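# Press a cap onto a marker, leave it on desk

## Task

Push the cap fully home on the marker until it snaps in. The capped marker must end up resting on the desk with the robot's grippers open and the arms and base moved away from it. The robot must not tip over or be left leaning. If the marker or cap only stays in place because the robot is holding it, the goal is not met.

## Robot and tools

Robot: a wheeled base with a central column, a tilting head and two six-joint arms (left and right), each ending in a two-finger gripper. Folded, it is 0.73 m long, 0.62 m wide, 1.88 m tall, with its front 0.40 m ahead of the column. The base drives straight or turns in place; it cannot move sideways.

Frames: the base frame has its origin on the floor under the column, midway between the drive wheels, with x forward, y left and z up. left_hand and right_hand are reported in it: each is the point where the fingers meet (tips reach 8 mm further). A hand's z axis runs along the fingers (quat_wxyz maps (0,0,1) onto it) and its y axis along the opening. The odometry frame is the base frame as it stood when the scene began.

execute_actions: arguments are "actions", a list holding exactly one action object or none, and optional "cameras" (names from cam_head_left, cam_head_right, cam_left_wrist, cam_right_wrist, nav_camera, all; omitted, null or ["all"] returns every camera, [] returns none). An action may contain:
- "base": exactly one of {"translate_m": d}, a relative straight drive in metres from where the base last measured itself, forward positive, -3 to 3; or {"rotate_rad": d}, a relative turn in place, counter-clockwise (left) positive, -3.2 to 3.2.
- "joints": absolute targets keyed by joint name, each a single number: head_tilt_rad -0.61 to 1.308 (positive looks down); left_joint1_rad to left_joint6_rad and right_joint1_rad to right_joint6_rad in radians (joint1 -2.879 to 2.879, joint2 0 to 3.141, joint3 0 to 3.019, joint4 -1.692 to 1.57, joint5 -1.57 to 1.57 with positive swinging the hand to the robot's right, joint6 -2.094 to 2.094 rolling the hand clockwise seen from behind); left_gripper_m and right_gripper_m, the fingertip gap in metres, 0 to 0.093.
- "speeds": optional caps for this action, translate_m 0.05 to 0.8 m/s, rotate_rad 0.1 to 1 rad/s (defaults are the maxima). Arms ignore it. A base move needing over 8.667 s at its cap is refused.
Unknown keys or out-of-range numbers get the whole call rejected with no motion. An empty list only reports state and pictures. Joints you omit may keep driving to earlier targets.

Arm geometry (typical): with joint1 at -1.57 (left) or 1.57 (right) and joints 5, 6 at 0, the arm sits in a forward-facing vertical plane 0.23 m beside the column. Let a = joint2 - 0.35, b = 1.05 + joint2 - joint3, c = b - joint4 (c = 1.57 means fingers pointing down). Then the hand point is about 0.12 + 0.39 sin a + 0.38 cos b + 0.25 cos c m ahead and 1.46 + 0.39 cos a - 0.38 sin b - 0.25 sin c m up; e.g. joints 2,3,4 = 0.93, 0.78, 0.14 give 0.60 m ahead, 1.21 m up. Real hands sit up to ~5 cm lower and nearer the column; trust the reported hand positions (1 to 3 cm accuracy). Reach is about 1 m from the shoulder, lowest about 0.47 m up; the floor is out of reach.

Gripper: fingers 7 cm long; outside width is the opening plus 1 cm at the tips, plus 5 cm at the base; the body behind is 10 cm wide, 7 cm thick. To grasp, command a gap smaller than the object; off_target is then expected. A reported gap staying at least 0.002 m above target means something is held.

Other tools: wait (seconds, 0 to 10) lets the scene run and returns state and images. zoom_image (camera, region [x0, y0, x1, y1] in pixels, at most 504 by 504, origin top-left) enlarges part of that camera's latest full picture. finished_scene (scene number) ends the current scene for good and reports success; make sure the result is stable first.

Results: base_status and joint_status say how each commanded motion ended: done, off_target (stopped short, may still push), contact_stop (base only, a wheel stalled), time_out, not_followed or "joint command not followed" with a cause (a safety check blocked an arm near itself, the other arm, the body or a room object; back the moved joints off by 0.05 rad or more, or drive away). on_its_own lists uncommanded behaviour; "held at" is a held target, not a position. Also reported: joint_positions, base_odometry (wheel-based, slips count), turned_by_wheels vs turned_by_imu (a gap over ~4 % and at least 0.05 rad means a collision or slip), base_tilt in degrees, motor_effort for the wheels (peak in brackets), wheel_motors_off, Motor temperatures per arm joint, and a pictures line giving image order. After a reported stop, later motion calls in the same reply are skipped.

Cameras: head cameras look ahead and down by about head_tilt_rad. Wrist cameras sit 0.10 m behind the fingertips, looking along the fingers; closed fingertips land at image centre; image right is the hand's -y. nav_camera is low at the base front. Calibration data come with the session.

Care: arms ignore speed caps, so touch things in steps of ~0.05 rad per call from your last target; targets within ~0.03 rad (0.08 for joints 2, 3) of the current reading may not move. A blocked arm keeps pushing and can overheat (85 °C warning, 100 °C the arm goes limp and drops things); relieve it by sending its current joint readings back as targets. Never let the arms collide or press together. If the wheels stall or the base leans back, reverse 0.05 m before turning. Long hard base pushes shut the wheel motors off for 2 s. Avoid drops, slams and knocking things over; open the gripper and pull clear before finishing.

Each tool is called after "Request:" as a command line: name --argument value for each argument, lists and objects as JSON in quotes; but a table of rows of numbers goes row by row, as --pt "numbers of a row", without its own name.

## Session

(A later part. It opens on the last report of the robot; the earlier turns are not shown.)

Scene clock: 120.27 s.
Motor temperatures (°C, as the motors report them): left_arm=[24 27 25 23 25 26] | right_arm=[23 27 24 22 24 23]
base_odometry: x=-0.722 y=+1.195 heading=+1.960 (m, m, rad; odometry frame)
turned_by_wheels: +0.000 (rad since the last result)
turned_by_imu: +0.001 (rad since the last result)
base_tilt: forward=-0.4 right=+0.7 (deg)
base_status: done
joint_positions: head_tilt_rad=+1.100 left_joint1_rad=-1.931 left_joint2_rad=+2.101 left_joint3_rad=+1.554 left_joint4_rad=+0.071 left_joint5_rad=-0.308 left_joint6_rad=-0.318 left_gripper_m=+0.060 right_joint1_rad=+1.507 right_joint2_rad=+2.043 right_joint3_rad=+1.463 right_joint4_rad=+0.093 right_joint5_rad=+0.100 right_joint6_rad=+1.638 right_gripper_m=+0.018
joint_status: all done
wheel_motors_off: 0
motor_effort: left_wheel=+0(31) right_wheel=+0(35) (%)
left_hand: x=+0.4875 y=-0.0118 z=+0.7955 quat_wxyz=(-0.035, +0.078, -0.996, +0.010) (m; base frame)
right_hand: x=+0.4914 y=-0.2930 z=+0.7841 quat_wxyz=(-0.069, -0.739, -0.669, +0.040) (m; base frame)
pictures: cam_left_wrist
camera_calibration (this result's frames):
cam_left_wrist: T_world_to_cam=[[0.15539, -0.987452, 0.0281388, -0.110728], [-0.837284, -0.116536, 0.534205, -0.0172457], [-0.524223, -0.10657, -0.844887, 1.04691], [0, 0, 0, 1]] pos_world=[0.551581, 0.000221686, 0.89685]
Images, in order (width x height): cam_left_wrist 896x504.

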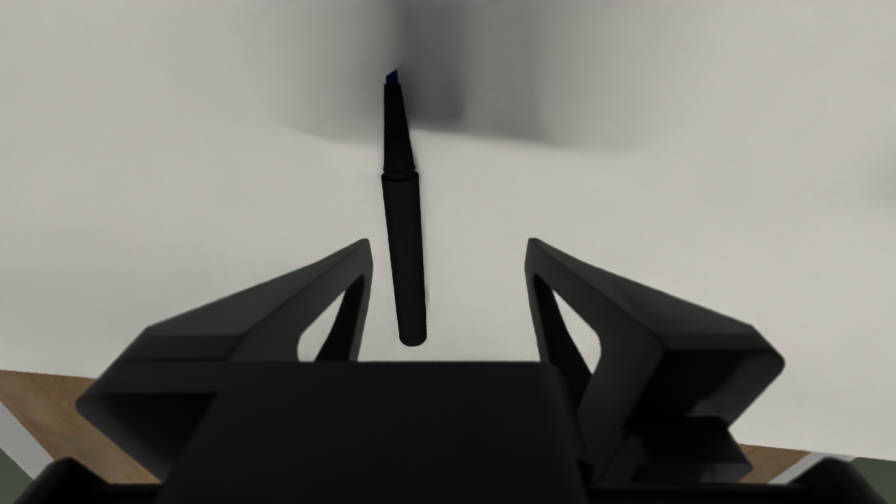

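Request:
execute_actions --actions '[{"base":{"translate_m":-0.04},"joints":{"left_joint1_rad":-1.88,"left_joint5_rad":-0.277,"left_joint2_rad":2.23,"left_joint3_rad":1.64}}]' --cameras '["cam_left_wrist"]'

Scene clock: 125.77 s.
Motor temperatures (°C, as the motors report them): left_arm=[24 27 25 23 25 26] | right_arm=[23 28 24 22 24 23]
base_odometry: x=-0.706 y=+1.158 heading=+1.960 (m, m, rad; odometry frame)
turned_by_wheels: +0.000 (rad since the last result)
turned_by_imu: +0.002 (rad since the last result)
base_tilt: forward=-0.3 right=+0.6 (deg)
base_status: done
joint_positions: head_tilt_rad=+1.100 left_joint1_rad=-1.883 left_joint2_rad=+2.243 left_joint3_rad=+1.637 left_joint4_rad=+0.075 left_joint5_rad=-0.279 left_joint6_rad=-0.318 left_gripper_m=+0.060 right_joint1_rad=+1.507 right_joint2_rad=+2.044 right_joint3_rad=+1.458 right_joint4_rad=+0.093 right_joint5_rad=+0.100 right_joint6_rad=+1.638 right_gripper_m=+0.018
joint_status: all done
wheel_motors_off: 0
motor_effort: left_wheel=+1(32) right_wheel=+0(33) (%)
left_hand: x=+0.4422 y=+0.0145 z=+0.7352 quat_wxyz=(-0.008, +0.081, -0.997, -0.003) (m; base frame)
right_hand: x=+0.4873 y=-0.2929 z=+0.7836 quat_wxyz=(-0.066, -0.739, -0.669, +0.043) (m; base frame)
pictures: cam_left_wrist
camera_calibration (this result's frames):
cam_left_wrist: T_world_to_cam=[[0.163095, -0.986608, -0.00228596, -0.0570561], [-0.804954, -0.134405, 0.577913, -0.0660649], [-0.570481, -0.0924148, -0.816095, 0.974059], [0, 0, 0, 1]] pos_world=[0.511809, 0.024846, 0.832974]
Images, in order (width x height): cam_left_wrist 896x504.

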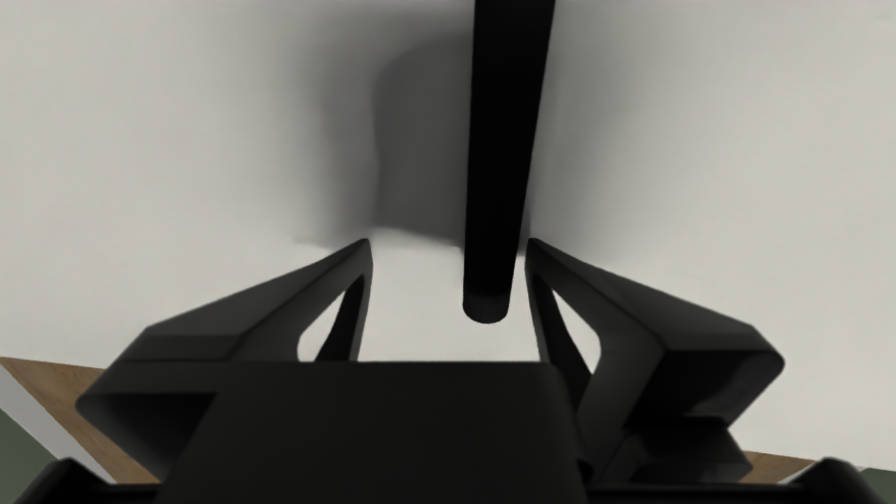

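Request:
execute_actions --actions '[{"joints":{"left_joint2_rad":2.28,"left_joint3_rad":1.7}}]' --cameras '["cam_left_wrist"]'

Request:
execute_actions --actions '[{"joints":{"left_gripper_m":0.004}}]' --cameras '["cam_left_wrist"]'

Request:
execute_actions --actions '[{"joints":{"left_joint2_rad":2.15,"left_joint3_rad":1.6}}]' --cameras '[]'

Request:
execute_actions --actions '[{"joints":{"left_joint1_rad":-1.75,"left_joint5_rad":-0.16,"left_joint6_rad":1.48}}]' --cameras '["cam_left_wrist","cam_head_left"]'

Scene clock: 136.10 s.
Motor temperatures (°C, as the motors report them): left_arm=[25 27 25 23 25 26] | right_arm=[23 28 24 22 24 23]
base_odometry: x=-0.706 y=+1.158 heading=+1.960 (m, m, rad; odometry frame)
turned_by_wheels: +0.000 (rad since the last result)
turned_by_imu: +0.001 (rad since the last result)
base_tilt: forward=-0.3 right=+0.7 (deg)
base_status: not commanded
joint_positions: head_tilt_rad=+1.100 left_joint1_rad=-1.884 left_joint2_rad=+2.255 left_joint3_rad=+1.676 left_joint4_rad=+0.073 left_joint5_rad=-0.278 left_joint6_rad=-0.317 left_gripper_m=+0.060 right_joint1_rad=+1.507 right_joint2_rad=+2.044 right_joint3_rad=+1.458 right_joint4_rad=+0.093 right_joint5_rad=+0.100 right_joint6_rad=+1.638 right_gripper_m=+0.018
joint_status: all done
wheel_motors_off: 0
motor_effort: left_wheel=+1(1) right_wheel=-1(2) (%)
left_hand: x=+0.4569 y=+0.0101 z=+0.7310 quat_wxyz=(-0.020, +0.084, -0.996, +0.001) (m; base frame)
right_hand: x=+0.4873 y=-0.2929 z=+0.7836 quat_wxyz=(-0.066, -0.739, -0.669, +0.043) (m; base frame)
pictures: cam_left_wrist
camera_calibration (this result's frames):
cam_left_wrist: T_world_to_cam=[[0.168584, -0.98566, 0.00733706, -0.0733952], [-0.817921, -0.135733, 0.55909, -0.0326508], [-0.550077, -0.100255, -0.829074, 0.978862], [0, 0, 0, 1]] pos_world=[0.524117, 0.021361, 0.830343]
Images, in order (width x height): cam_left_wrist 896x504.

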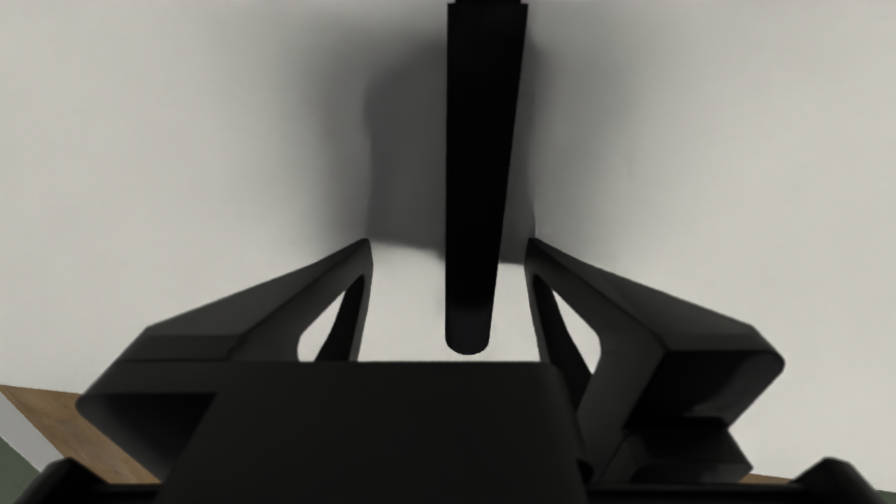

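Scene clock: 136.73 s.
Motor temperatures (°C, as the motors report them): left_arm=[25 27 25 23 25 26] | right_arm=[23 28 24 22 24 23]
base_odometry: x=-0.706 y=+1.158 heading=+1.960 (m, m, rad; odometry frame)
turned_by_wheels: +0.000 (rad since the last result)
turned_by_imu: +0.000 (rad since the last result)
base_tilt: forward=-0.4 right=+0.6 (deg)
base_status: not commanded
joint_positions: head_tilt_rad=+1.100 left_joint1_rad=-1.886 left_joint2_rad=+2.256 left_joint3_rad=+1.697 left_joint4_rad=+0.073 left_joint5_rad=-0.275 left_joint6_rad=-0.317 left_gripper_m=+0.018 right_joint1_rad=+1.507 right_joint2_rad=+2.044 right_joint3_rad=+1.458 right_joint4_rad=+0.093 right_joint5_rad=+0.100 right_joint6_rad=+1.638 right_gripper_m=+0.018
joint_status: left_gripper_m off_target (ended at +0.018, target +0.004)
wheel_motors_off: 0
motor_effort: left_wheel=+1(1) right_wheel=-1(1) (%)
left_hand: x=+0.4682 y=+0.0057 z=+0.7311 quat_wxyz=(-0.028, +0.086, -0.996, +0.005) (m; base frame)
right_hand: x=+0.4873 y=-0.2929 z=+0.7836 quat_wxyz=(-0.066, -0.739, -0.669, +0.043) (m; base frame)
pictures: cam_left_wrist
camera_calibration (this result's frames):
cam_left_wrist: T_world_to_cam=[[0.172111, -0.98491, 0.0181763, -0.0891694], [-0.82718, -0.134479, 0.545609, -0.00992976], [-0.534931, -0.10894, -0.837843, 0.984025], [0, 0, 0, 1]] pos_world=[0.533519, 0.0180408, 0.831497]
Images, in order (width x height): cam_left_wrist 896x504.

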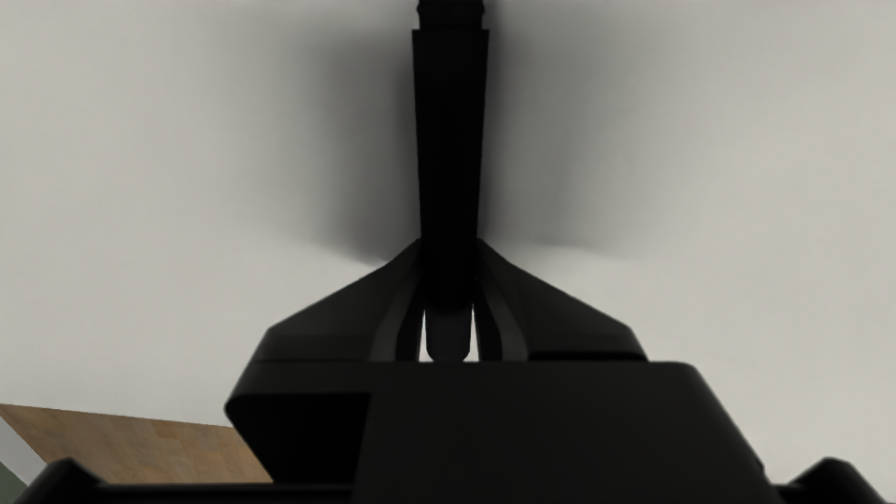

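Scene clock: 137.67 s.
Motor temperatures (°C, as the motors report them): left_arm=[25 27 25 23 25 26] | right_arm=[23 28 24 22 24 23]
base_odometry: x=-0.706 y=+1.158 heading=+1.960 (m, m, rad; odometry frame)
turned_by_wheels: +0.000 (rad since the last result)
turned_by_imu: +0.000 (rad since the last result)
base_tilt: forward=-0.4 right=+0.6 (deg)
base_status: not commanded
joint_positions: head_tilt_rad=+1.100 left_joint1_rad=-1.886 left_joint2_rad=+2.156 left_joint3_rad=+1.602 left_joint4_rad=+0.073 left_joint5_rad=-0.275 left_joint6_rad=-0.317 left_gripper_m=+0.018 right_joint1_rad=+1.507 right_joint2_rad=+2.044 right_joint3_rad=+1.458 right_joint4_rad=+0.093 right_joint5_rad=+0.100 right_joint6_rad=+1.638 right_gripper_m=+0.018
joint_status: all done
wheel_motors_off: 0
motor_effort: left_wheel=+1(1) right_wheel=-1(1) (%)
left_hand: x=+0.4828 y=+0.0134 z=+0.7668 quat_wxyz=(-0.031, +0.086, -0.996, +0.006) (m; base frame)
right_hand: x=+0.4873 y=-0.2929 z=+0.7836 quat_wxyz=(-0.066, -0.739, -0.669, +0.043) (m; base frame)
pictures: none
No camera images: the call's "cameras" was empty. Leave "cameras" out to get every camera's image.

Scene clock: 139.50 s.
Motor temperatures (°C, as the motors report them): left_arm=[25 28 25 23 25 26] | right_arm=[23 28 24 22 24 23]
base_odometry: x=-0.706 y=+1.158 heading=+1.960 (m, m, rad; odometry frame)
turned_by_wheels: +0.000 (rad since the last result)
turned_by_imu: +0.001 (rad since the last result)
base_tilt: forward=-0.3 right=+0.6 (deg)
base_status: not commanded
joint_positions: head_tilt_rad=+1.100 left_joint1_rad=-1.745 left_joint2_rad=+2.156 left_joint3_rad=+1.602 left_joint4_rad=+0.073 left_joint5_rad=-0.162 left_joint6_rad=+1.468 left_gripper_m=+0.018 right_joint1_rad=+1.507 right_joint2_rad=+2.044 right_joint3_rad=+1.458 right_joint4_rad=+0.093 right_joint5_rad=+0.100 right_joint6_rad=+1.638 right_gripper_m=+0.018
joint_status: all done
wheel_motors_off: 0
motor_effort: left_wheel=+1(1) right_wheel=-1(1) (%)
left_hand: x=+0.4922 y=+0.1083 z=+0.7466 quat_wxyz=(-0.015, -0.699, -0.715, -0.020) (m; base frame)
right_hand: x=+0.4873 y=-0.2929 z=+0.7836 quat_wxyz=(-0.066, -0.739, -0.669, +0.043) (m; base frame)
pictures: cam_head_left, cam_left_wrist
camera_calibration (this result's frames):
cam_head_left: T_world_to_cam=[[-0.0396446, -0.996628, 0.0718334, -0.0610408], [-0.925688, 0.00956574, -0.378167, 0.630955], [0.376205, -0.0814876, -0.922946, 1.32242], [0, 0, 0, 1]] pos_world=[0.0841468, 0.0408903, 1.46351]
cam_left_wrist: T_world_to_cam=[[-0.998612, -0.0245835, -0.0465759, 0.528054], [-0.0475161, 0.801961, 0.595483, -0.507141], [0.022713, 0.59687, -0.802016, 0.643474], [0, 0, 0, 1]] pos_world=[0.488608, 0.0356185, 0.842665]
Images, in order (width x height): cam_head_left 896x504, cam_left_wrist 896x504.

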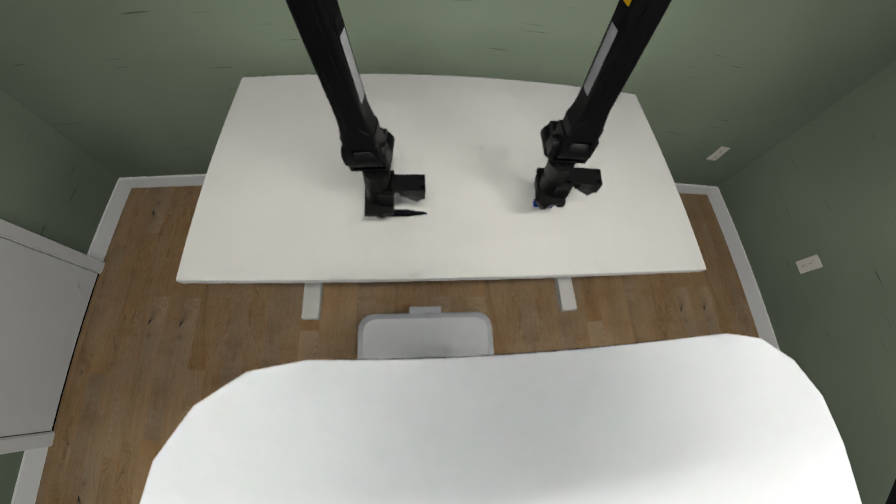

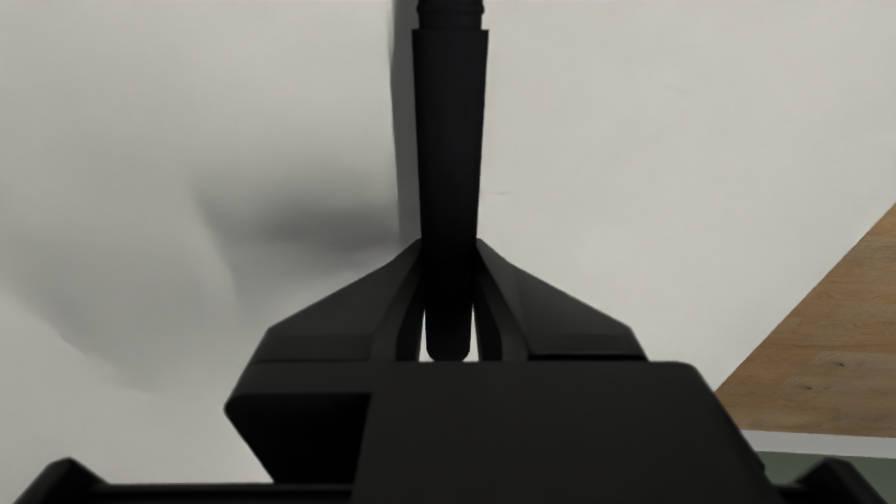

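Set down, release, lift, flip, regrip.

Request:
execute_actions --actions '[{"joints":{"left_joint2_rad":2.21,"left_joint3_rad":1.65}}]' --cameras '[]'

Request:
execute_actions --actions '[{"joints":{"left_gripper_m":0.07}}]' --cameras '[]'

Request:
execute_actions --actions '[{"joints":{"left_joint2_rad":2.09,"left_joint3_rad":1.54}}]' --cameras '[]'

Request:
execute_actions --actions '[{"joints":{"left_joint6_rad":-1.68,"right_joint1_rad":1.68,"right_joint5_rad":0.1,"right_joint6_rad":1.63}}]' --cameras '["cam_left_wrist","cam_head_left","cam_right_wrist"]'

Scene clock: 159.03 s.
Motor temperatures (°C, as the motors report them): left_arm=[24 28 25 23 25 26] | right_arm=[23 28 24 22 24 23]
base_odometry: x=-0.706 y=+1.158 heading=+1.960 (m, m, rad; odometry frame)
turned_by_wheels: +0.000 (rad since the last result)
turned_by_imu: +0.001 (rad since the last result)
base_tilt: forward=-0.3 right=+0.7 (deg)
base_status: not commanded
joint_positions: head_tilt_rad=+1.100 left_joint1_rad=-1.745 left_joint2_rad=+2.191 left_joint3_rad=+1.653 left_joint4_rad=+0.073 left_joint5_rad=-0.161 left_joint6_rad=+1.468 left_gripper_m=+0.018 right_joint1_rad=+1.507 right_joint2_rad=+2.044 right_joint3_rad=+1.458 right_joint4_rad=+0.093 right_joint5_rad=+0.100 right_joint6_rad=+1.638 right_gripper_m=+0.018
joint_status: all done
wheel_motors_off: 0
motor_effort: left_wheel=+1(1) right_wheel=-1(2) (%)
left_hand: x=+0.4989 y=+0.1056 z=+0.7337 quat_wxyz=(-0.021, -0.698, -0.716, -0.025) (m; base frame)
right_hand: x=+0.4873 y=-0.2929 z=+0.7836 quat_wxyz=(-0.066, -0.739, -0.669, +0.043) (m; base frame)
pictures: none
No camera images: the call's "cameras" was empty. Leave "cameras" out to get every camera's image.

Scene clock: 159.67 s.
Motor temperatures (°C, as the motors report them): left_arm=[24 28 25 23 25 26] | right_arm=[23 28 24 22 24 23]
base_odometry: x=-0.706 y=+1.158 heading=+1.960 (m, m, rad; odometry frame)
turned_by_wheels: +0.000 (rad since the last result)
turned_by_imu: +0.000 (rad since the last result)
base_tilt: forward=-0.3 right=+0.7 (deg)
base_status: not commanded
joint_positions: head_tilt_rad=+1.100 left_joint1_rad=-1.745 left_joint2_rad=+2.191 left_joint3_rad=+1.653 left_joint4_rad=+0.073 left_joint5_rad=-0.161 left_joint6_rad=+1.468 left_gripper_m=+0.070 right_joint1_rad=+1.507 right_joint2_rad=+2.044 right_joint3_rad=+1.458 right_joint4_rad=+0.093 right_joint5_rad=+0.100 right_joint6_rad=+1.638 right_gripper_m=+0.018
joint_status: all done
wheel_motors_off: 0
motor_effort: left_wheel=+1(1) right_wheel=-1(1) (%)
left_hand: x=+0.4989 y=+0.1056 z=+0.7337 quat_wxyz=(-0.021, -0.698, -0.716, -0.025) (m; base frame)
right_hand: x=+0.4873 y=-0.2929 z=+0.7836 quat_wxyz=(-0.066, -0.739, -0.669, +0.043) (m; base frame)
pictures: none
No camera images: the call's "cameras" was empty. Leave "cameras" out to get every camera's image.

Scene clock: 160.57 s.
Motor temperatures (°C, as the motors report them): left_arm=[24 28 25 23 25 26] | right_arm=[23 28 24 22 24 23]
base_odometry: x=-0.706 y=+1.158 heading=+1.960 (m, m, rad; odometry frame)
turned_by_wheels: +0.000 (rad since the last result)
turned_by_imu: +0.000 (rad since the last result)
base_tilt: forward=-0.4 right=+0.6 (deg)
base_status: not commanded
joint_positions: head_tilt_rad=+1.100 left_joint1_rad=-1.745 left_joint2_rad=+2.100 left_joint3_rad=+1.540 left_joint4_rad=+0.073 left_joint5_rad=-0.161 left_joint6_rad=+1.468 left_gripper_m=+0.070 right_joint1_rad=+1.507 right_joint2_rad=+2.044 right_joint3_rad=+1.458 right_joint4_rad=+0.093 right_joint5_rad=+0.100 right_joint6_rad=+1.638 right_gripper_m=+0.018
joint_status: all done
wheel_motors_off: 0
motor_effort: left_wheel=+1(1) right_wheel=-1(1) (%)
left_hand: x=+0.4933 y=+0.1112 z=+0.7675 quat_wxyz=(-0.013, -0.699, -0.715, -0.018) (m; base frame)
right_hand: x=+0.4873 y=-0.2929 z=+0.7836 quat_wxyz=(-0.066, -0.739, -0.669, +0.043) (m; base frame)
pictures: none
No camera images: the call's "cameras" was empty. Leave "cameras" out to get every camera's image.

Scene clock: 162.90 s.
Motor temperatures (°C, as the motors report them): left_arm=[24 28 25 23 25 26] | right_arm=[23 28 24 22 24 23]
base_odometry: x=-0.706 y=+1.158 heading=+1.960 (m, m, rad; odometry frame)
turned_by_wheels: +0.000 (rad since the last result)
turned_by_imu: +0.001 (rad since the last result)
base_tilt: forward=-0.5 right=+0.7 (deg)
base_status: not commanded
joint_positions: head_tilt_rad=+1.100 left_joint1_rad=-1.745 left_joint2_rad=+2.100 left_joint3_rad=+1.540 left_joint4_rad=+0.073 left_joint5_rad=-0.161 left_joint6_rad=-1.668 left_gripper_m=+0.070 right_joint1_rad=+1.676 right_joint2_rad=+2.044 right_joint3_rad=+1.458 right_joint4_rad=+0.093 right_joint5_rad=+0.099 right_joint6_rad=+1.632 right_gripper_m=+0.018
joint_status: all done
wheel_motors_off: 0
motor_effort: left_wheel=+1(1) right_wheel=-1(2) (%)
left_hand: x=+0.4933 y=+0.1112 z=+0.7675 quat_wxyz=(-0.018, +0.713, -0.701, +0.013) (m; base frame)
right_hand: x=+0.4874 y=-0.1599 z=+0.7834 quat_wxyz=(-0.014, -0.711, -0.703, -0.009) (m; base frame)
pictures: cam_head_left, cam_left_wrist, cam_right_wrist
camera_calibration (this result's frames):
cam_head_left: T_world_to_cam=[[-0.0396446, -0.996628, 0.0718334, -0.0610408], [-0.925688, 0.00956574, -0.378167, 0.630956], [0.376205, -0.0814876, -0.922946, 1.32242], [0, 0, 0, 1]] pos_world=[0.0841468, 0.0408903, 1.46351]
cam_left_wrist: T_world_to_cam=[[0.998776, 0.0174199, 0.0463002, -0.531082], [-0.0129977, -0.810654, 0.585382, -0.351781], [0.0477307, -0.585267, -0.809435, 0.783284], [0, 0, 0, 1]] pos_world=[0.488473, 0.182509, 0.864532]
cam_right_wrist: T_world_to_cam=[[-0.999346, 0.00823682, -0.0352052, 0.515703], [-0.0139567, 0.810354, 0.585775, -0.316205], [0.0333536, 0.585883, -0.809709, 0.835156], [0, 0, 0, 1]] pos_world=[0.483097, -0.237314, 0.879614]
Images, in order (width x height): cam_head_left 896x504, cam_left_wrist 896x504, cam_right_wrist 896x504.

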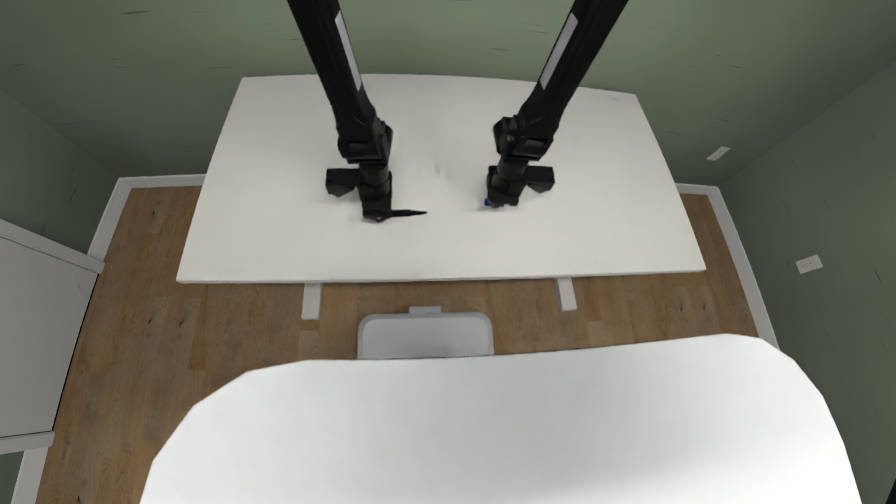

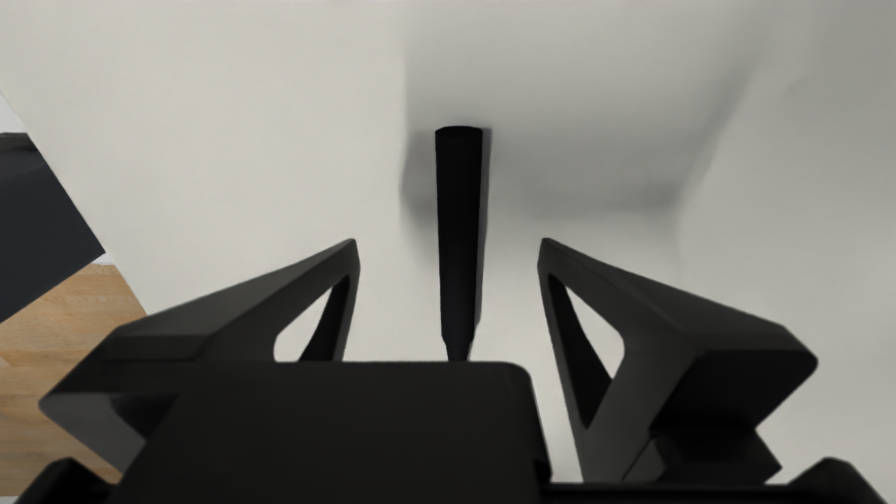

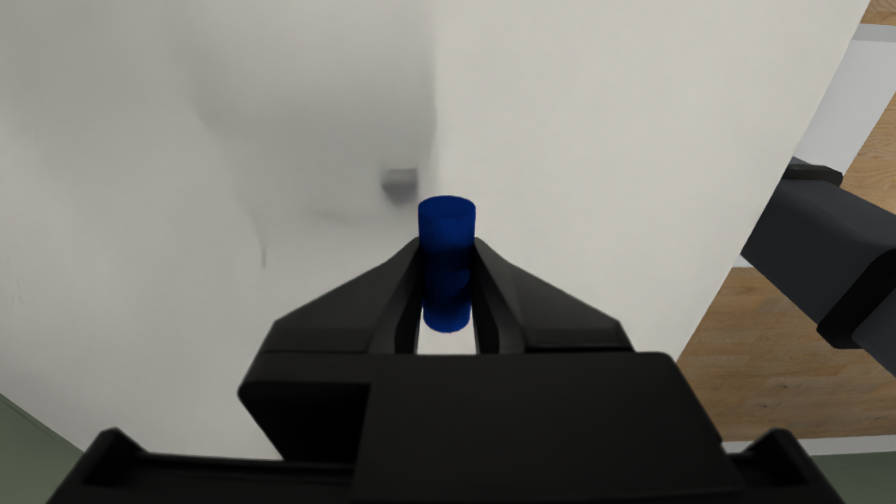

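Request:
execute_actions --actions '[{"joints":{"left_joint2_rad":2.23,"left_joint3_rad":1.665,"right_joint1_rad":1.81,"right_joint5_rad":0.22,"right_joint6_rad":1.70,"right_joint2_rad":2.18,"right_joint3_rad":1.61}}]' --cameras '["cam_left_wrist"]'

Request:
execute_actions --actions '[{"joints":{"left_gripper_m":0.0,"right_gripper_m":0.0}}]' --cameras '["cam_left_wrist","cam_head_left","cam_head_right"]'

Request:
zoom_image --camera "cam_head_left" --region '[360,170,520,250]'

Scene clock: 171.43 s.
Motor temperatures (°C, as the motors report them): left_arm=[24 28 25 23 25 26] | right_arm=[23 28 24 22 24 23]
base_odometry: x=-0.706 y=+1.158 heading=+1.960 (m, m, rad; odometry frame)
turned_by_wheels: +0.000 (rad since the last result)
turned_by_imu: +0.001 (rad since the last result)
base_tilt: forward=-0.3 right=+0.7 (deg)
base_status: not commanded
joint_positions: head_tilt_rad=+1.100 left_joint1_rad=-1.745 left_joint2_rad=+2.200 left_joint3_rad=+1.671 left_joint4_rad=+0.075 left_joint5_rad=-0.162 left_joint6_rad=-1.669 left_gripper_m=+0.070 right_joint1_rad=+1.813 right_joint2_rad=+2.179 right_joint3_rad=+1.609 right_joint4_rad=+0.093 right_joint5_rad=+0.219 right_joint6_rad=+1.689 right_gripper_m=+0.018
joint_status: all done
wheel_motors_off: 0
motor_effort: left_wheel=+2(3) right_wheel=-2(3) (%)
left_hand: x=+0.5044 y=+0.1044 z=+0.7308 quat_wxyz=(-0.028, +0.714, -0.699, +0.026) (m; base frame)
right_hand: x=+0.4811 y=-0.0623 z=+0.7465 quat_wxyz=(-0.021, -0.710, -0.704, -0.020) (m; base frame)
pictures: cam_left_wrist
camera_calibration (this result's frames):
cam_left_wrist: T_world_to_cam=[[0.996583, 0.0232288, 0.0792623, -0.563913], [-0.0278335, -0.809063, 0.587063, -0.329611], [0.0777649, -0.587263, -0.805652, 0.731362], [0, 0, 0, 1]] pos_world=[0.495938, 0.175925, 0.827423]
Images, in order (width x height): cam_left_wrist 896x504.

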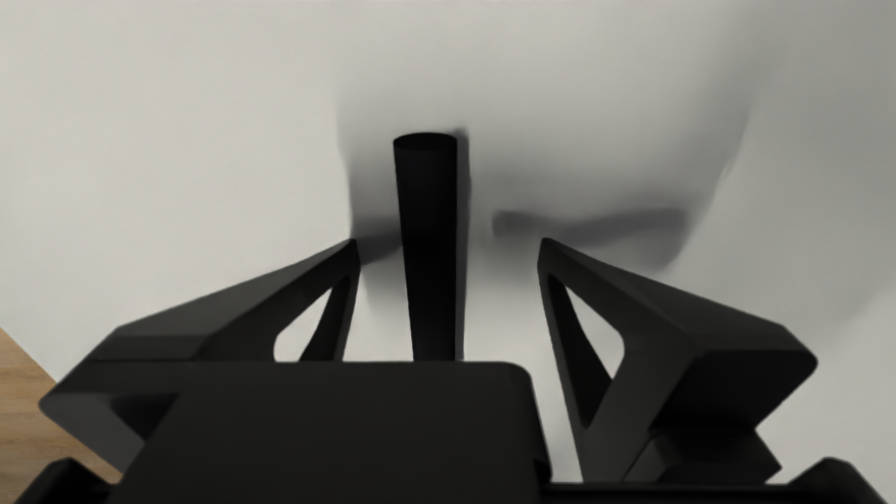

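Scene clock: 172.10 s.
Motor temperatures (°C, as the motors report them): left_arm=[24 28 25 23 25 26] | right_arm=[23 28 24 22 24 23]
base_odometry: x=-0.706 y=+1.158 heading=+1.960 (m, m, rad; odometry frame)
turned_by_wheels: +0.000 (rad since the last result)
turned_by_imu: +0.000 (rad since the last result)
base_tilt: forward=-0.4 right=+0.6 (deg)
base_status: not commanded
joint_positions: head_tilt_rad=+1.100 left_joint1_rad=-1.746 left_joint2_rad=+2.204 left_joint3_rad=+1.658 left_joint4_rad=+0.075 left_joint5_rad=-0.161 left_joint6_rad=-1.669 left_gripper_m=+0.018 right_joint1_rad=+1.813 right_joint2_rad=+2.179 right_joint3_rad=+1.609 right_joint4_rad=+0.093 right_joint5_rad=+0.219 right_joint6_rad=+1.689 right_gripper_m=+0.018
joint_status: left_gripper_m off_target (ended at +0.018, target +0.000); right_gripper_m off_target (ended at +0.018, target +0.000)
wheel_motors_off: 0
motor_effort: left_wheel=+2(2) right_wheel=-3(3) (%)
left_hand: x=+0.4929 y=+0.1046 z=+0.7291 quat_wxyz=(-0.022, +0.713, -0.700, +0.020) (m; base frame)
right_hand: x=+0.4811 y=-0.0623 z=+0.7465 quat_wxyz=(-0.021, -0.710, -0.704, -0.020) (m; base frame)
pictures: cam_head_left, cam_head_right, cam_left_wrist
camera_calibration (this result's frames):
cam_head_left: T_world_to_cam=[[-0.0396446, -0.996628, 0.0718334, -0.0610408], [-0.925688, 0.00956574, -0.378167, 0.630956], [0.376205, -0.0814876, -0.922946, 1.32242], [0, 0, 0, 1]] pos_world=[0.0841468, 0.0408903, 1.46351]
cam_head_right: T_world_to_cam=[[-0.0567337, -0.992745, 0.106016, -0.178275], [-0.923587, 0.0118587, -0.383205, 0.634798], [0.379168, -0.119655, -0.917559, 1.31445], [0, 0, 0, 1]] pos_world=[0.0777782, -0.0272277, 1.46825]
cam_left_wrist: T_world_to_cam=[[0.997873, 0.020322, 0.061942, -0.540093], [-0.0199882, -0.809027, 0.587432, -0.332874], [0.0620506, -0.58742, -0.8069, 0.739655], [0, 0, 0, 1]] pos_world=[0.486394, 0.17616, 0.825823]
Images, in order (width x height): cam_head_left 896x504, cam_head_right 896x504, cam_left_wrist 896x504.

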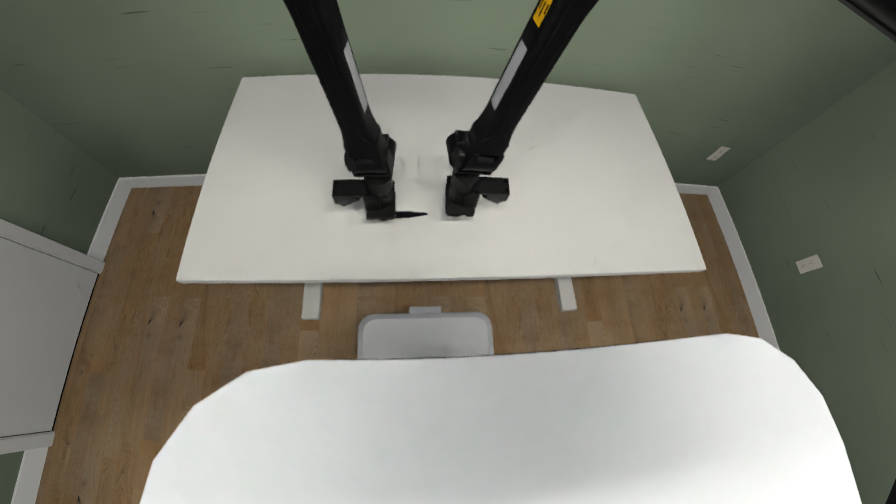

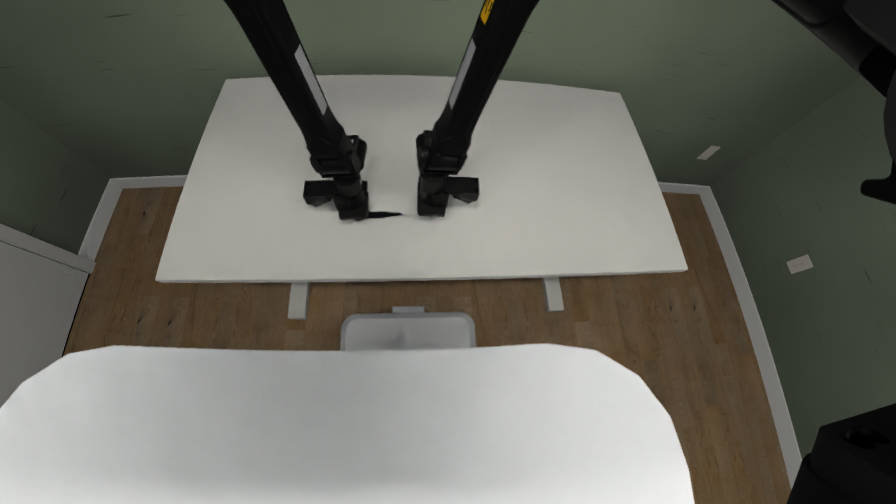

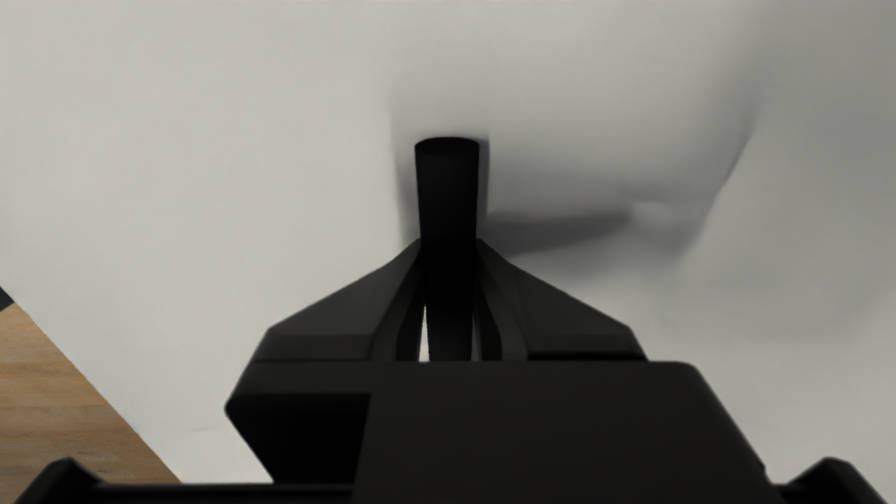

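Region (360, 170, 520, 250) of cam_head_left's 896x504 image, scaled by 3.150, with more detail than that image has.

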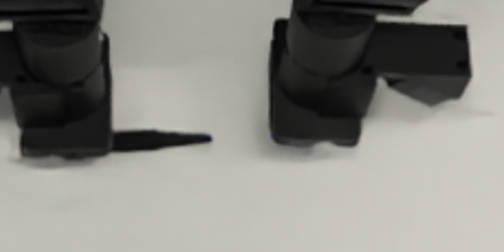

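Request:
execute_actions --actions '[{"joints":{"left_gripper_m":0.05,"left_joint2_rad":2.2,"left_joint3_rad":1.65,"right_joint2_rad":2.24,"right_joint3_rad":1.68}}]' --cameras '[]'

Request:
execute_actions --actions '[{"joints":{"right_gripper_m":0.05,"left_joint2_rad":2.15,"left_joint3_rad":1.6}}]' --cameras '[]'

Request:
execute_actions --actions '[{"joints":{"right_joint2_rad":2.17,"right_joint3_rad":1.61,"left_joint1_rad":-1.65,"left_joint5_rad":0.1,"left_joint6_rad":-1.63}}]' --cameras '[]'

Request:
execute_actions --actions '[{"joints":{"right_joint1_rad":1.735,"right_joint5_rad":-0.04,"right_joint6_rad":1.655}}]' --cameras '["cam_left_wrist","cam_head_left","cam_right_wrist"]'

Request:
zoom_image --camera "cam_head_left" --region '[340,170,520,250]'

Scene clock: 187.90 s.
Motor temperatures (°C, as the motors report them): left_arm=[24 28 25 23 25 26] | right_arm=[23 28 24 22 24 23]
base_odometry: x=-0.706 y=+1.158 heading=+1.960 (m, m, rad; odometry frame)
turned_by_wheels: +0.000 (rad since the last result)
turned_by_imu: +0.001 (rad since the last result)
base_tilt: forward=-0.3 right=+0.7 (deg)
base_status: not commanded
joint_positions: head_tilt_rad=+1.100 left_joint1_rad=-1.746 left_joint2_rad=+2.201 left_joint3_rad=+1.657 left_joint4_rad=+0.075 left_joint5_rad=-0.161 left_joint6_rad=-1.669 left_gripper_m=+0.050 right_joint1_rad=+1.813 right_joint2_rad=+2.226 right_joint3_rad=+1.681 right_joint4_rad=+0.093 right_joint5_rad=+0.219 right_joint6_rad=+1.689 right_gripper_m=+0.018
joint_status: all done
wheel_motors_off: 0
motor_effort: left_wheel=+2(2) right_wheel=-3(3) (%)
left_hand: x=+0.4944 y=+0.1047 z=+0.7301 quat_wxyz=(-0.023, +0.713, -0.700, +0.020) (m; base frame)
right_hand: x=+0.4917 y=-0.0574 z=+0.7299 quat_wxyz=(-0.029, -0.711, -0.702, -0.030) (m; base frame)
pictures: none
No camera images: the call's "cameras" was empty. Leave "cameras" out to get every camera's image.

Scene clock: 188.53 s.
Motor temperatures (°C, as the motors report them): left_arm=[24 28 25 23 25 26] | right_arm=[23 28 24 22 24 23]
base_odometry: x=-0.706 y=+1.158 heading=+1.960 (m, m, rad; odometry frame)
turned_by_wheels: +0.000 (rad since the last result)
turned_by_imu: +0.000 (rad since the last result)
base_tilt: forward=-0.3 right=+0.6 (deg)
base_status: not commanded
joint_positions: head_tilt_rad=+1.100 left_joint1_rad=-1.746 left_joint2_rad=+2.170 left_joint3_rad=+1.597 left_joint4_rad=+0.075 left_joint5_rad=-0.161 left_joint6_rad=-1.669 left_gripper_m=+0.050 right_joint1_rad=+1.813 right_joint2_rad=+2.226 right_joint3_rad=+1.681 right_joint4_rad=+0.093 right_joint5_rad=+0.219 right_joint6_rad=+1.689 right_gripper_m=+0.050
joint_status: all done
wheel_motors_off: 0
motor_effort: left_wheel=+2(2) right_wheel=-2(3) (%)
left_hand: x=+0.4799 y=+0.1077 z=+0.7416 quat_wxyz=(-0.014, +0.712, -0.702, +0.009) (m; base frame)
right_hand: x=+0.4917 y=-0.0574 z=+0.7299 quat_wxyz=(-0.029, -0.711, -0.702, -0.030) (m; base frame)
pictures: none
No camera images: the call's "cameras" was empty. Leave "cameras" out to get every camera's image.

Scene clock: 189.63 s.
Motor temperatures (°C, as the motors report them): left_arm=[24 28 25 23 25 26] | right_arm=[23 29 24 22 24 23]
base_odometry: x=-0.706 y=+1.158 heading=+1.960 (m, m, rad; odometry frame)
turned_by_wheels: +0.000 (rad since the last result)
turned_by_imu: +0.000 (rad since the last result)
base_tilt: forward=-0.5 right=+0.6 (deg)
base_status: not commanded
joint_positions: head_tilt_rad=+1.100 left_joint1_rad=-1.641 left_joint2_rad=+2.170 left_joint3_rad=+1.597 left_joint4_rad=+0.075 left_joint5_rad=+0.098 left_joint6_rad=-1.638 left_gripper_m=+0.050 right_joint1_rad=+1.813 right_joint2_rad=+2.188 right_joint3_rad=+1.607 right_joint4_rad=+0.093 right_joint5_rad=+0.219 right_joint6_rad=+1.689 right_gripper_m=+0.050
joint_status: all done
wheel_motors_off: 0
motor_effort: left_wheel=+2(2) right_wheel=-3(3) (%)
left_hand: x=+0.4822 y=+0.1495 z=+0.7362 quat_wxyz=(+0.050, +0.716, -0.694, +0.063) (m; base frame)
right_hand: x=+0.4738 y=-0.0625 z=+0.7435 quat_wxyz=(-0.018, -0.709, -0.705, -0.016) (m; base frame)
pictures: none
No camera images: the call's "cameras" was empty. Leave "cameras" out to get every camera's image.

Scene clock: 190.67 s.
Motor temperatures (°C, as the motors report them): left_arm=[24 28 25 23 25 26] | right_arm=[23 29 24 22 24 23]
base_odometry: x=-0.706 y=+1.158 heading=+1.960 (m, m, rad; odometry frame)
turned_by_wheels: +0.000 (rad since the last result)
turned_by_imu: +0.000 (rad since the last result)
base_tilt: forward=-0.4 right=+0.7 (deg)
base_status: not commanded
joint_positions: head_tilt_rad=+1.100 left_joint1_rad=-1.641 left_joint2_rad=+2.170 left_joint3_rad=+1.597 left_joint4_rad=+0.075 left_joint5_rad=+0.098 left_joint6_rad=-1.638 left_gripper_m=+0.050 right_joint1_rad=+1.726 right_joint2_rad=+2.188 right_joint3_rad=+1.607 right_joint4_rad=+0.093 right_joint5_rad=-0.038 right_joint6_rad=+1.662 right_gripper_m=+0.050
joint_status: all done
wheel_motors_off: 0
motor_effort: left_wheel=+2(2) right_wheel=-2(2) (%)
left_hand: x=+0.4822 y=+0.1495 z=+0.7362 quat_wxyz=(+0.050, +0.716, -0.694, +0.063) (m; base frame)
right_hand: x=+0.4761 y=-0.0903 z=+0.7358 quat_wxyz=(+0.053, -0.710, -0.699, -0.071) (m; base frame)
pictures: cam_head_left, cam_left_wrist, cam_right_wrist
camera_calibration (this result's frames):
cam_head_left: T_world_to_cam=[[-0.0396446, -0.996628, 0.0718334, -0.0610408], [-0.925688, 0.00956574, -0.378167, 0.630956], [0.376205, -0.0814876, -0.922946, 1.32242], [0, 0, 0, 1]] pos_world=[0.0841468, 0.0408903, 1.46351]
cam_left_wrist: T_world_to_cam=[[0.99923, 0.0344566, 0.0187719, -0.501743], [0.0108335, -0.702074, 0.712021, -0.423468], [0.0377131, -0.71127, -0.701907, 0.725352], [0, 0, 0, 1]] pos_world=[0.478589, 0.235903, 0.820066]
cam_right_wrist: T_world_to_cam=[[-0.999494, 0.0146656, -0.0282275, 0.497691], [-0.0102729, 0.691016, 0.722767, -0.458231], [0.0301055, 0.722691, -0.690515, 0.682461], [0, 0, 0, 1]] pos_world=[0.472186, -0.183863, 0.816492]
Images, in order (width x height): cam_head_left 896x504, cam_left_wrist 896x504, cam_right_wrist 896x504.

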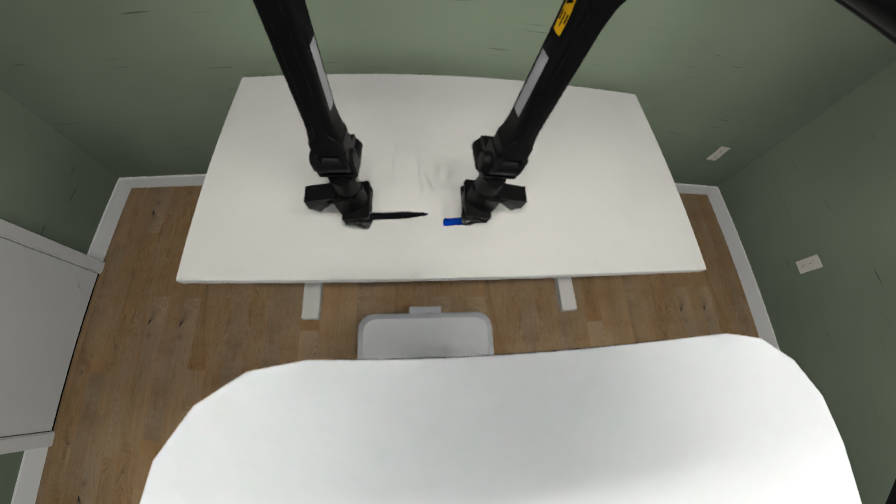

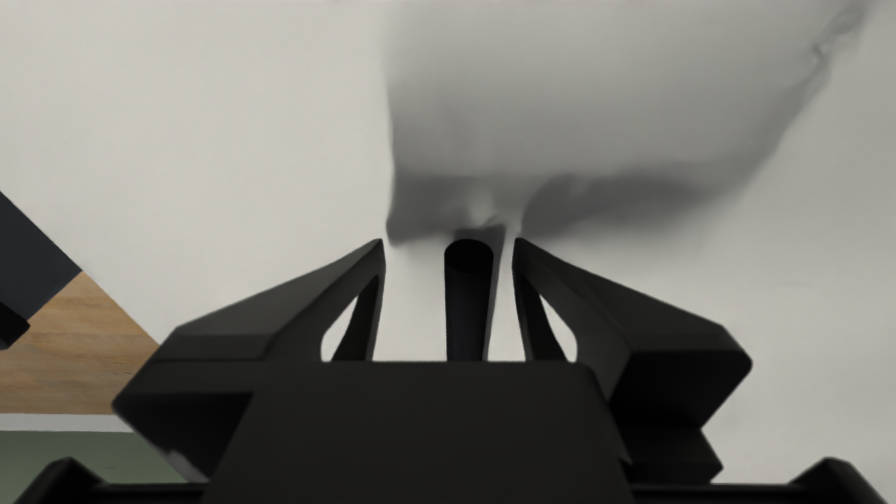

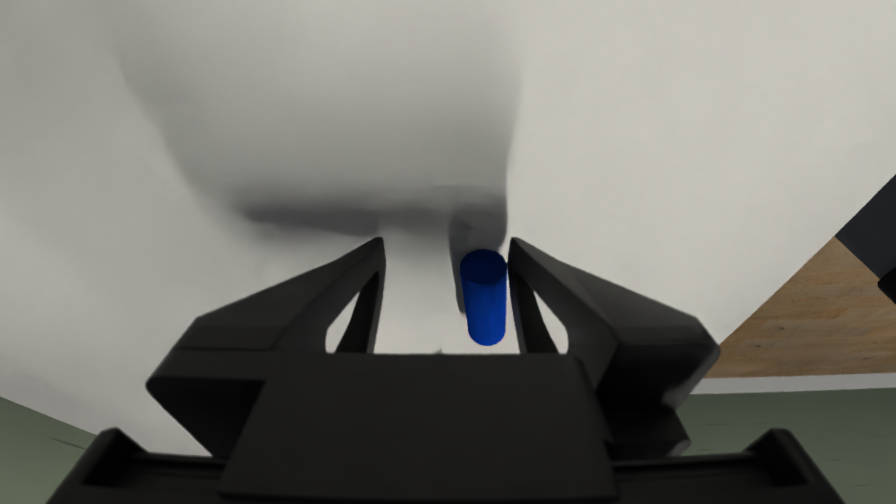

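Region (340, 170, 520, 250) of cam_head_left's 896x504 image, scaled by 2.800, with more detail than that image has.

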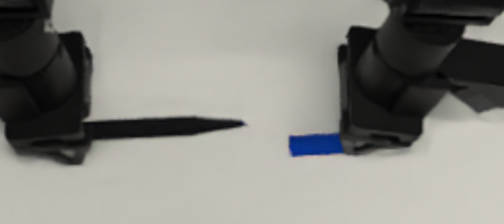

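Request:
execute_actions --actions '[{"joints":{"right_joint1_rad":1.762,"left_joint1_rad":-1.675,"right_joint2_rad":2.22,"right_joint3_rad":1.635,"left_joint2_rad":2.2,"left_joint3_rad":1.62}}]' --cameras '["cam_left_wrist","cam_right_wrist"]'

Scene clock: 196.07 s.
Motor temperatures (°C, as the motors report them): left_arm=[24 28 25 23 25 26] | right_arm=[23 29 24 22 24 23]
base_odometry: x=-0.706 y=+1.158 heading=+1.960 (m, m, rad; odometry frame)
turned_by_wheels: +0.000 (rad since the last result)
turned_by_imu: +0.001 (rad since the last result)
base_tilt: forward=-0.4 right=+0.7 (deg)
base_status: not commanded
joint_positions: head_tilt_rad=+1.100 left_joint1_rad=-1.672 left_joint2_rad=+2.179 left_joint3_rad=+1.619 left_joint4_rad=+0.075 left_joint5_rad=+0.098 left_joint6_rad=-1.638 left_gripper_m=+0.050 right_joint1_rad=+1.761 right_joint2_rad=+2.201 right_joint3_rad=+1.633 right_joint4_rad=+0.093 right_joint5_rad=-0.039 right_joint6_rad=+1.662 right_gripper_m=+0.050
joint_status: all done
wheel_motors_off: 0
motor_effort: left_wheel=+2(2) right_wheel=-2(3) (%)
left_hand: x=+0.4886 y=+0.1237 z=+0.7353 quat_wxyz=(+0.055, +0.710, -0.698, +0.077) (m; base frame)
right_hand: x=+0.4804 y=-0.0603 z=+0.7355 quat_wxyz=(+0.060, -0.703, -0.704, -0.087) (m; base frame)
pictures: cam_left_wrist, cam_right_wrist
camera_calibration (this result's frames):
cam_left_wrist: T_world_to_cam=[[0.99928, 0.0209036, 0.0316723, -0.515083], [-0.00889605, -0.682318, 0.731001, -0.447838], [0.0368911, -0.730756, -0.681641, 0.694011], [0, 0, 0, 1]] pos_world=[0.485125, 0.212352, 0.81675]
cam_right_wrist: T_world_to_cam=[[-0.999156, 0.000372764, -0.0410735, 0.510002], [-0.0303444, 0.667251, 0.744214, -0.486294], [0.0276838, 0.744833, -0.666677, 0.645383], [0, 0, 0, 1]] pos_world=[0.476949, -0.156412, 0.813117]
Images, in order (width x height): cam_left_wrist 896x504, cam_right_wrist 896x504.

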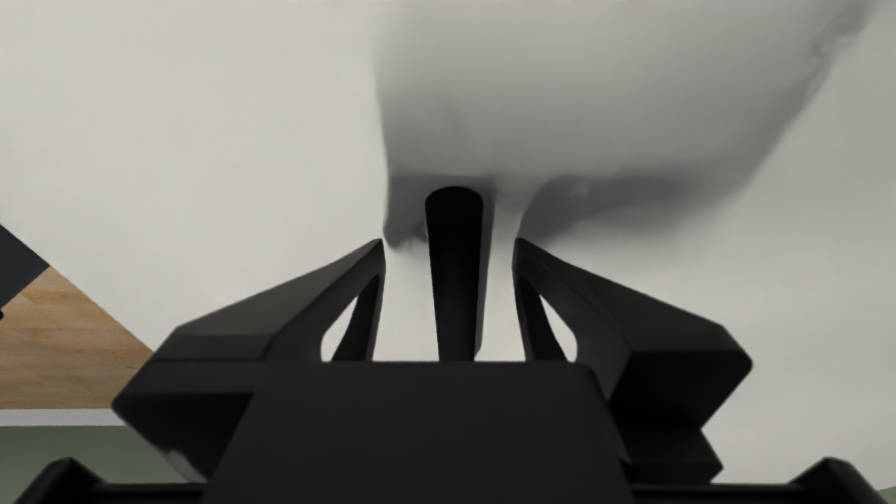

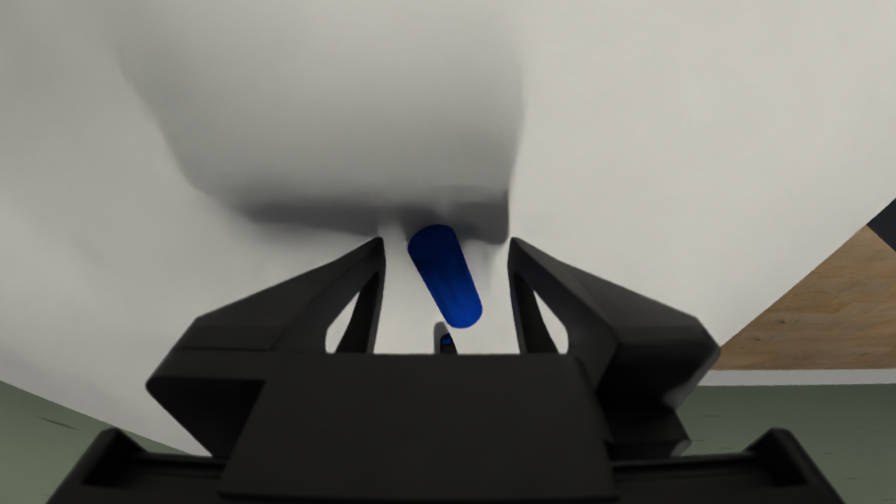

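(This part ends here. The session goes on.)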